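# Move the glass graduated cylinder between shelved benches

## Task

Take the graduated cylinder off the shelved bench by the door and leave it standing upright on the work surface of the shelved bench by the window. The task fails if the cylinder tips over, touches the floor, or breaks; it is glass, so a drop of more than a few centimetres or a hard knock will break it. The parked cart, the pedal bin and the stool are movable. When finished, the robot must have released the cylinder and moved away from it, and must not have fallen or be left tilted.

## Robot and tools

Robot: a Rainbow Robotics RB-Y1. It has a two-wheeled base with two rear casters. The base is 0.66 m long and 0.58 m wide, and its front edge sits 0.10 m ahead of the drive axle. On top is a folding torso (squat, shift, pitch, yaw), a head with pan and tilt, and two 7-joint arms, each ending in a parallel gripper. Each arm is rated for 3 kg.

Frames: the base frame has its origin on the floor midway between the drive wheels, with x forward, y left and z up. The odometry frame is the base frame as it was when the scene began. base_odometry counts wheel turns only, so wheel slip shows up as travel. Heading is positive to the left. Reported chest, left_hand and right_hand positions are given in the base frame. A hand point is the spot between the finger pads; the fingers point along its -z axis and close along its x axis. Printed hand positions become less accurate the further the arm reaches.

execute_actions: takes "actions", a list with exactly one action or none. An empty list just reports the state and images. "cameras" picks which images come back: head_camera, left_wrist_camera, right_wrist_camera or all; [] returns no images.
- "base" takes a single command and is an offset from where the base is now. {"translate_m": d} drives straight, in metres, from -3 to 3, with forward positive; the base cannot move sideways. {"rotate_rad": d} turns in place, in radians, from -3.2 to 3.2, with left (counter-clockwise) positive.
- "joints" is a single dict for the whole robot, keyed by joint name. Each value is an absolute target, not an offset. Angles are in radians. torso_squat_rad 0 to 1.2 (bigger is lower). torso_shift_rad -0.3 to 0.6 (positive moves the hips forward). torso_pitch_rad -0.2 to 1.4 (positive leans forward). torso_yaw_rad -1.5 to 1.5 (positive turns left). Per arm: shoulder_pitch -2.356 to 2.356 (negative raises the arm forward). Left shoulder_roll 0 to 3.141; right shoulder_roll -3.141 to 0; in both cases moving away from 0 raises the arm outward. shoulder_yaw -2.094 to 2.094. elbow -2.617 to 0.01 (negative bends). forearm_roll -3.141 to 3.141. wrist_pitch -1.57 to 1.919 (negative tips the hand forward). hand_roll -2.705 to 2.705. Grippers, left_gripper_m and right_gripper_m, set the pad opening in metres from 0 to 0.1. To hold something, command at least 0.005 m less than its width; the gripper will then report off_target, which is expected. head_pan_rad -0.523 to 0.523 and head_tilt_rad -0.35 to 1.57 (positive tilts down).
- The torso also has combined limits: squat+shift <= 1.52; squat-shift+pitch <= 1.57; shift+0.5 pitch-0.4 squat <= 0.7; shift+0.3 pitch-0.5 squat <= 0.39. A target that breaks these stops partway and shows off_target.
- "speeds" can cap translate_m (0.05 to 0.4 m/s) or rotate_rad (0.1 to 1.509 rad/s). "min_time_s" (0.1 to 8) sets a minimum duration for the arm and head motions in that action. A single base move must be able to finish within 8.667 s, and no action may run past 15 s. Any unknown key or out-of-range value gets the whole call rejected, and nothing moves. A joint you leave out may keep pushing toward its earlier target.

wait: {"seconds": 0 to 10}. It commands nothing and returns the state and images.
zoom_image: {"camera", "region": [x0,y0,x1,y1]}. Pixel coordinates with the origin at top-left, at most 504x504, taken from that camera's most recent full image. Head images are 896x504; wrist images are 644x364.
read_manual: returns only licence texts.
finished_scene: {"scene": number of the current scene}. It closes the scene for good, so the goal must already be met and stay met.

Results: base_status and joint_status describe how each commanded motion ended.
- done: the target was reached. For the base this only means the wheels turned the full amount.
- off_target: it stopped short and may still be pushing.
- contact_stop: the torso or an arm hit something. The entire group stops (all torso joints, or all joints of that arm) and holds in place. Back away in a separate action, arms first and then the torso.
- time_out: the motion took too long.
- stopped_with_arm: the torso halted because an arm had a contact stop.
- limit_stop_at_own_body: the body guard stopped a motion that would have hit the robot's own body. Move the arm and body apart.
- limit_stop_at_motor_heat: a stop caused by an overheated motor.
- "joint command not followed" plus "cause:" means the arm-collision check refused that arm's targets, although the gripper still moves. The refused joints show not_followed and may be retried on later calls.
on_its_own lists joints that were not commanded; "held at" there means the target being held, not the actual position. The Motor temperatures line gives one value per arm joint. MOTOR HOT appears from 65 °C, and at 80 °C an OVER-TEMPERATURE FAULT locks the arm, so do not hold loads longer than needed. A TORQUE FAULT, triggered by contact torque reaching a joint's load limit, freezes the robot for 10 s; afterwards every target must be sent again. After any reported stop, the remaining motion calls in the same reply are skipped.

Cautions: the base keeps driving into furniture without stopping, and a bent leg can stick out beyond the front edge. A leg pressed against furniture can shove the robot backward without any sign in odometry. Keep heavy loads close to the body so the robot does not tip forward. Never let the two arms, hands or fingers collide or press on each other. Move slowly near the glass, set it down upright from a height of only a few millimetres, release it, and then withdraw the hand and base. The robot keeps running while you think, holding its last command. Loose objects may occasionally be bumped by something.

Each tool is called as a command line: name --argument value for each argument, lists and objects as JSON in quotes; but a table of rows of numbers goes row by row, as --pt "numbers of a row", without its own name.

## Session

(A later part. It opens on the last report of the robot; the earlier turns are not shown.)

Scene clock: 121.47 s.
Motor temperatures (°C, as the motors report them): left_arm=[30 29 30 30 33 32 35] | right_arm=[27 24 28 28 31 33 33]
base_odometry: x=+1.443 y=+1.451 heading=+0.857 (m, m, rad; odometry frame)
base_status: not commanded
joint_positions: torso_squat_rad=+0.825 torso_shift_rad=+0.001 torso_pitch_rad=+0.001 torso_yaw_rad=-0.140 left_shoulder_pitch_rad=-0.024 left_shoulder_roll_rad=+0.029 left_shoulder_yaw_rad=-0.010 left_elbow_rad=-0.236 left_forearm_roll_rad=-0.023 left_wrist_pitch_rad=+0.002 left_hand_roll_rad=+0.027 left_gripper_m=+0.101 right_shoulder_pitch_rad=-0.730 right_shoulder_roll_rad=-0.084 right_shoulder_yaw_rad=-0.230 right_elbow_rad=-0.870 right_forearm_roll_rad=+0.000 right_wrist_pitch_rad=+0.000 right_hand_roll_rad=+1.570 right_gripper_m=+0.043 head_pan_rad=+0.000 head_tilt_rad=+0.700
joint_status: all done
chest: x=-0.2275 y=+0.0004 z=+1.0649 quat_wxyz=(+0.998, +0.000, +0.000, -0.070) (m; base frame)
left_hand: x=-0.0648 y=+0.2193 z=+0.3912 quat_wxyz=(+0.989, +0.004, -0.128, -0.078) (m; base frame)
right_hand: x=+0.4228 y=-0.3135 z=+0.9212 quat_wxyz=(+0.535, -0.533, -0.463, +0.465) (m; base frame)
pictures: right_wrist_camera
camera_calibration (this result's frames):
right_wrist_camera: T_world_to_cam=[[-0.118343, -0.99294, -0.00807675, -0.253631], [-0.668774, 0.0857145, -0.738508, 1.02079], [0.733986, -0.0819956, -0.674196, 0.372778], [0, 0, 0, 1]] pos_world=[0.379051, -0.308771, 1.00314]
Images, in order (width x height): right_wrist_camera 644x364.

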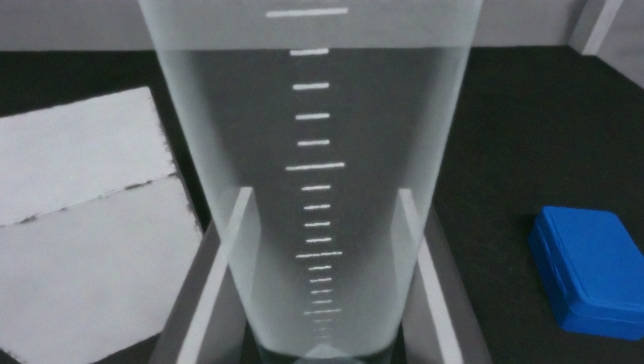

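execute_actions --actions '[{"joints":{"torso_squat_rad":0.848}}]' --cameras '["right_wrist_camera","head_camera"]'

Scene clock: 124.27 s.
Motor temperatures (°C, as the motors report them): left_arm=[30 29 30 30 33 32 35] | right_arm=[27 24 28 28 31 33 33]
base_odometry: x=+1.443 y=+1.451 heading=+0.857 (m, m, rad; odometry frame)
base_status: not commanded
joint_positions: torso_squat_rad=+0.848 torso_shift_rad=+0.001 torso_pitch_rad=+0.001 torso_yaw_rad=-0.140 left_shoulder_pitch_rad=-0.023 left_shoulder_roll_rad=+0.029 left_shoulder_yaw_rad=-0.010 left_elbow_rad=-0.236 left_forearm_roll_rad=-0.023 left_wrist_pitch_rad=+0.002 left_hand_roll_rad=+0.027 left_gripper_m=+0.101 right_shoulder_pitch_rad=-0.729 right_shoulder_roll_rad=-0.084 right_shoulder_yaw_rad=-0.230 right_elbow_rad=-0.870 right_forearm_roll_rad=+0.000 right_wrist_pitch_rad=+0.000 right_hand_roll_rad=+1.570 right_gripper_m=+0.043 head_pan_rad=+0.000 head_tilt_rad=+0.700
joint_status: all done
chest: x=-0.2275 y=+0.0004 z=+1.0530 quat_wxyz=(+0.998, +0.000, +0.000, -0.070) (m; base frame)
left_hand: x=-0.0648 y=+0.2193 z=+0.3793 quat_wxyz=(+0.989, +0.004, -0.128, -0.078) (m; base frame)
right_hand: x=+0.4228 y=-0.3135 z=+0.9092 quat_wxyz=(+0.535, -0.533, -0.463, +0.465) (m; base frame)
pictures: head_camera, right_wrist_camera
camera_calibration (this result's frames):
head_camera: T_world_to_cam=[[-0.160384, -0.986196, -0.0411658, 0.0154355], [-0.626768, 0.133972, -0.767603, 0.894346], [0.762522, -0.0973098, -0.639602, 0.900113], [0, 0, 0, 1]] pos_world=[-0.123333, -0.0170049, 1.26285]
right_wrist_camera: T_world_to_cam=[[-0.118349, -0.992939, -0.00807693, -0.253732], [-0.668791, 0.0857206, -0.738492, 1.01194], [0.73397, -0.0819979, -0.674214, 0.364741], [0, 0, 0, 1]] pos_world=[0.379042, -0.308777, 0.991177]
Images, in order (width x height): head_camera 896x504, right_wrist_camera 644x364.

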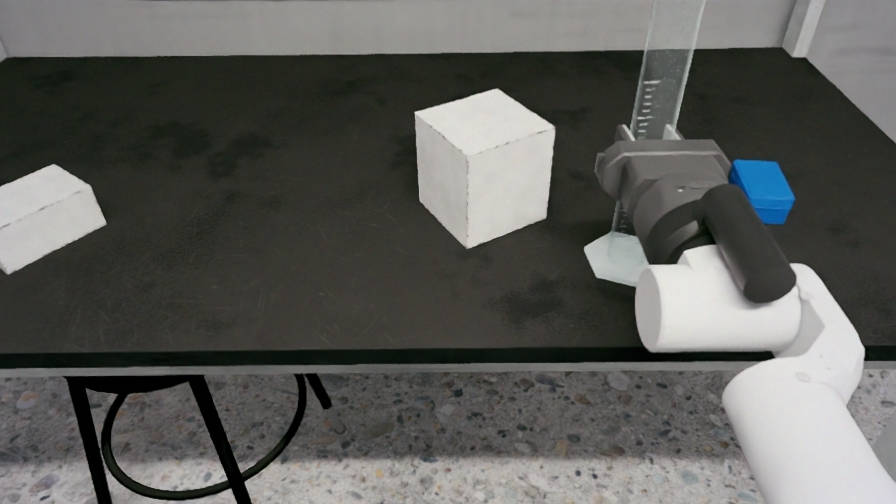

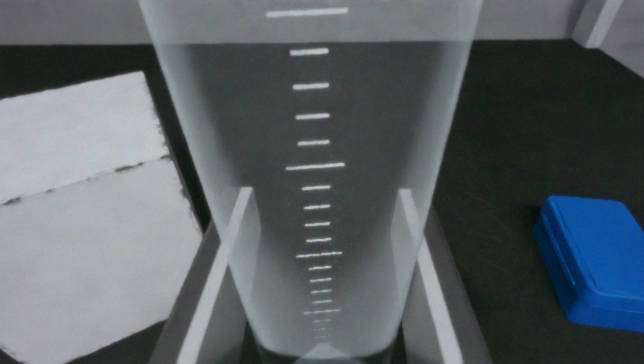

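execute_actions --actions '[{"joints":{"torso_squat_rad":0.865}}]' --cameras '["right_wrist_camera"]'

Scene clock: 126.93 s.
Motor temperatures (°C, as the motors report them): left_arm=[30 29 30 30 33 32 35] | right_arm=[27 24 28 28 31 33 33]
base_odometry: x=+1.443 y=+1.451 heading=+0.857 (m, m, rad; odometry frame)
base_status: not commanded
joint_positions: torso_squat_rad=+0.865 torso_shift_rad=+0.000 torso_pitch_rad=-0.001 torso_yaw_rad=-0.140 left_shoulder_pitch_rad=-0.023 left_shoulder_roll_rad=+0.029 left_shoulder_yaw_rad=-0.010 left_elbow_rad=-0.236 left_forearm_roll_rad=-0.023 left_wrist_pitch_rad=+0.002 left_hand_roll_rad=+0.027 left_gripper_m=+0.101 right_shoulder_pitch_rad=-0.734 right_shoulder_roll_rad=-0.085 right_shoulder_yaw_rad=-0.230 right_elbow_rad=-0.873 right_forearm_roll_rad=+0.000 right_wrist_pitch_rad=-0.002 right_hand_roll_rad=+1.570 right_gripper_m=+0.043 head_pan_rad=+0.000 head_tilt_rad=+0.700
joint_status: all done
chest: x=-0.2282 y=+0.0005 z=+1.0439 quat_wxyz=(+0.998, -0.001, +0.000, -0.070) (m; base frame)
left_hand: x=-0.0645 y=+0.2192 z=+0.3703 quat_wxyz=(+0.989, +0.004, -0.129, -0.077) (m; base frame)
right_hand: x=+0.4234 y=-0.3131 z=+0.9064 quat_wxyz=(+0.531, -0.536, -0.466, +0.462) (m; base frame)
pictures: right_wrist_camera
camera_calibration (this result's frames):
right_wrist_camera: T_world_to_cam=[[-0.11741, -0.993061, -0.00674581, -0.254917], [-0.660592, 0.0831706, -0.746124, 1.01291], [0.741507, -0.0831463, -0.665773, 0.351263], [0, 0, 0, 1]] pos_world=[0.378729, -0.308186, 0.9879]
Images, in order (width x height): right_wrist_camera 644x364.

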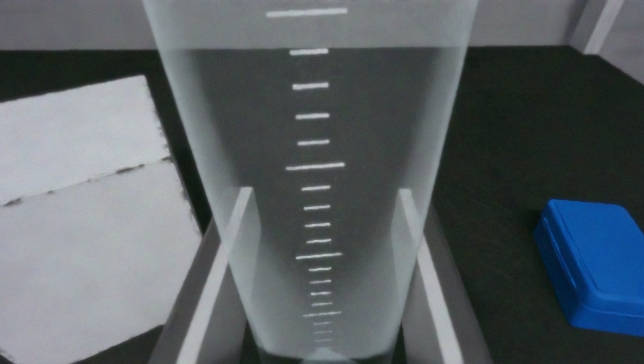

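Contact.

execute_actions --actions '[{"joints":{"torso_squat_rad":0.855,"right_gripper_m":0.1}}]' --cameras '["right_wrist_camera"]'

execute_actions --actions '[{"base":{"translate_m":-0.6},"joints":{"head_tilt_rad":0.4}}]' --cameras '["head_camera"]'

Scene clock: 131.57 s.
Motor temperatures (°C, as the motors report them): left_arm=[30 29 30 30 33 32 35] | right_arm=[27 24 28 28 31 33 33]
base_odometry: x=+1.443 y=+1.451 heading=+0.857 (m, m, rad; odometry frame)
base_status: not commanded
joint_positions: torso_squat_rad=+0.855 torso_shift_rad=+0.001 torso_pitch_rad=+0.001 torso_yaw_rad=-0.140 left_shoulder_pitch_rad=-0.023 left_shoulder_roll_rad=+0.029 left_shoulder_yaw_rad=-0.010 left_elbow_rad=-0.236 left_forearm_roll_rad=-0.023 left_wrist_pitch_rad=+0.002 left_hand_roll_rad=+0.027 left_gripper_m=+0.101 right_shoulder_pitch_rad=-0.730 right_shoulder_roll_rad=-0.084 right_shoulder_yaw_rad=-0.230 right_elbow_rad=-0.870 right_forearm_roll_rad=+0.000 right_wrist_pitch_rad=+0.000 right_hand_roll_rad=+1.570 right_gripper_m=+0.100 head_pan_rad=+0.000 head_tilt_rad=+0.700
joint_status: all done
chest: x=-0.2276 y=+0.0004 z=+1.0493 quat_wxyz=(+0.998, -0.001, +0.000, -0.070) (m; base frame)
left_hand: x=-0.0648 y=+0.2193 z=+0.3756 quat_wxyz=(+0.989, +0.004, -0.128, -0.078) (m; base frame)
right_hand: x=+0.4229 y=-0.3135 z=+0.9065 quat_wxyz=(+0.534, -0.533, -0.463, +0.464) (m; base frame)
pictures: right_wrist_camera
camera_calibration (this result's frames):
right_wrist_camera: T_world_to_cam=[[-0.118319, -0.992948, -0.00746406, -0.254335], [-0.667625, 0.0851133, -0.739617, 1.01039], [0.735036, -0.0825273, -0.672987, 0.361084], [0, 0, 0, 1]] pos_world=[0.379061, -0.30874, 0.98841]
Images, in order (width x height): right_wrist_camera 644x364.

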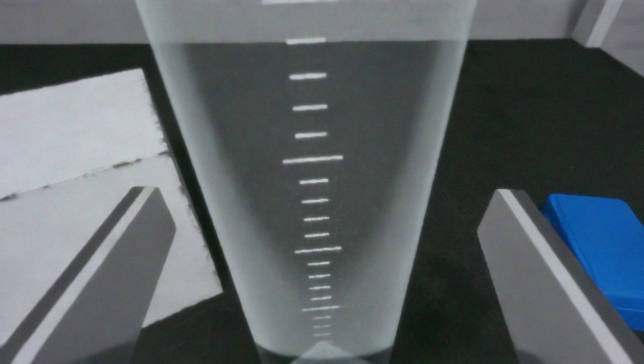

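Scene clock: 134.67 s.
Motor temperatures (°C, as the motors report them): left_arm=[30 29 30 30 33 32 35] | right_arm=[27 24 28 28 31 33 33]
base_odometry: x=+1.051 y=+0.997 heading=+0.857 (m, m, rad; odometry frame)
base_status: done
joint_positions: torso_squat_rad=+0.855 torso_shift_rad=+0.001 torso_pitch_rad=+0.001 torso_yaw_rad=-0.140 left_shoulder_pitch_rad=-0.023 left_shoulder_roll_rad=+0.029 left_shoulder_yaw_rad=-0.010 left_elbow_rad=-0.236 left_forearm_roll_rad=-0.023 left_wrist_pitch_rad=+0.002 left_hand_roll_rad=+0.027 left_gripper_m=+0.101 right_shoulder_pitch_rad=-0.730 right_shoulder_roll_rad=-0.084 right_shoulder_yaw_rad=-0.230 right_elbow_rad=-0.870 right_forearm_roll_rad=+0.000 right_wrist_pitch_rad=+0.000 right_hand_roll_rad=+1.570 right_gripper_m=+0.100 head_pan_rad=+0.000 head_tilt_rad=+0.400
joint_status: all done
chest: x=-0.2275 y=+0.0004 z=+1.0493 quat_wxyz=(+0.998, -0.001, +0.000, -0.070) (m; base frame)
left_hand: x=-0.0649 y=+0.2193 z=+0.3755 quat_wxyz=(+0.989, +0.004, -0.128, -0.077) (m; base frame)
right_hand: x=+0.4229 y=-0.3135 z=+0.9062 quat_wxyz=(+0.534, -0.533, -0.463, +0.464) (m; base frame)
pictures: head_camera
camera_calibration (this result's frames):
head_camera: T_world_to_cam=[[-0.147115, -0.988074, -0.0454618, 0.023441], [-0.373953, 0.0981112, -0.922244, 1.13658], [0.915705, -0.118676, -0.383927, 0.60978], [0, 0, 0, 1]] pos_world=[-0.129904, -0.0159834, 1.28338]
Images, in order (width x height): head_camera 896x504.

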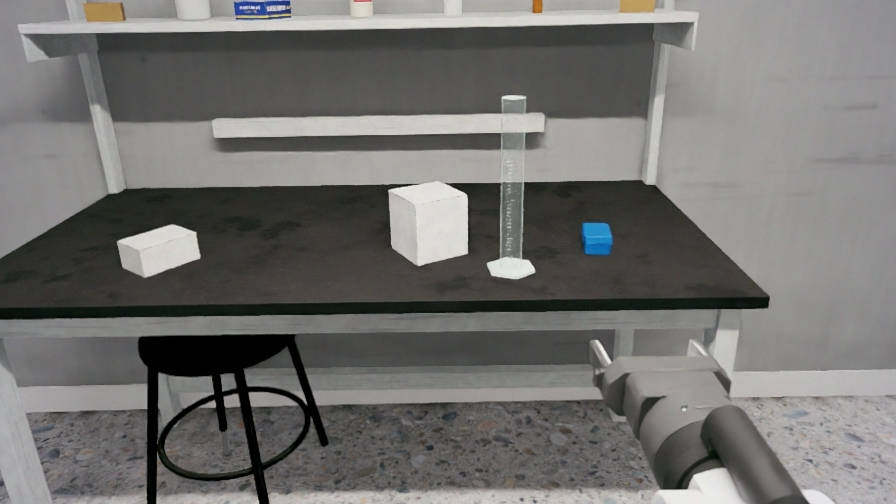

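finished_scene --scene 1

The scene is finished: the task was done.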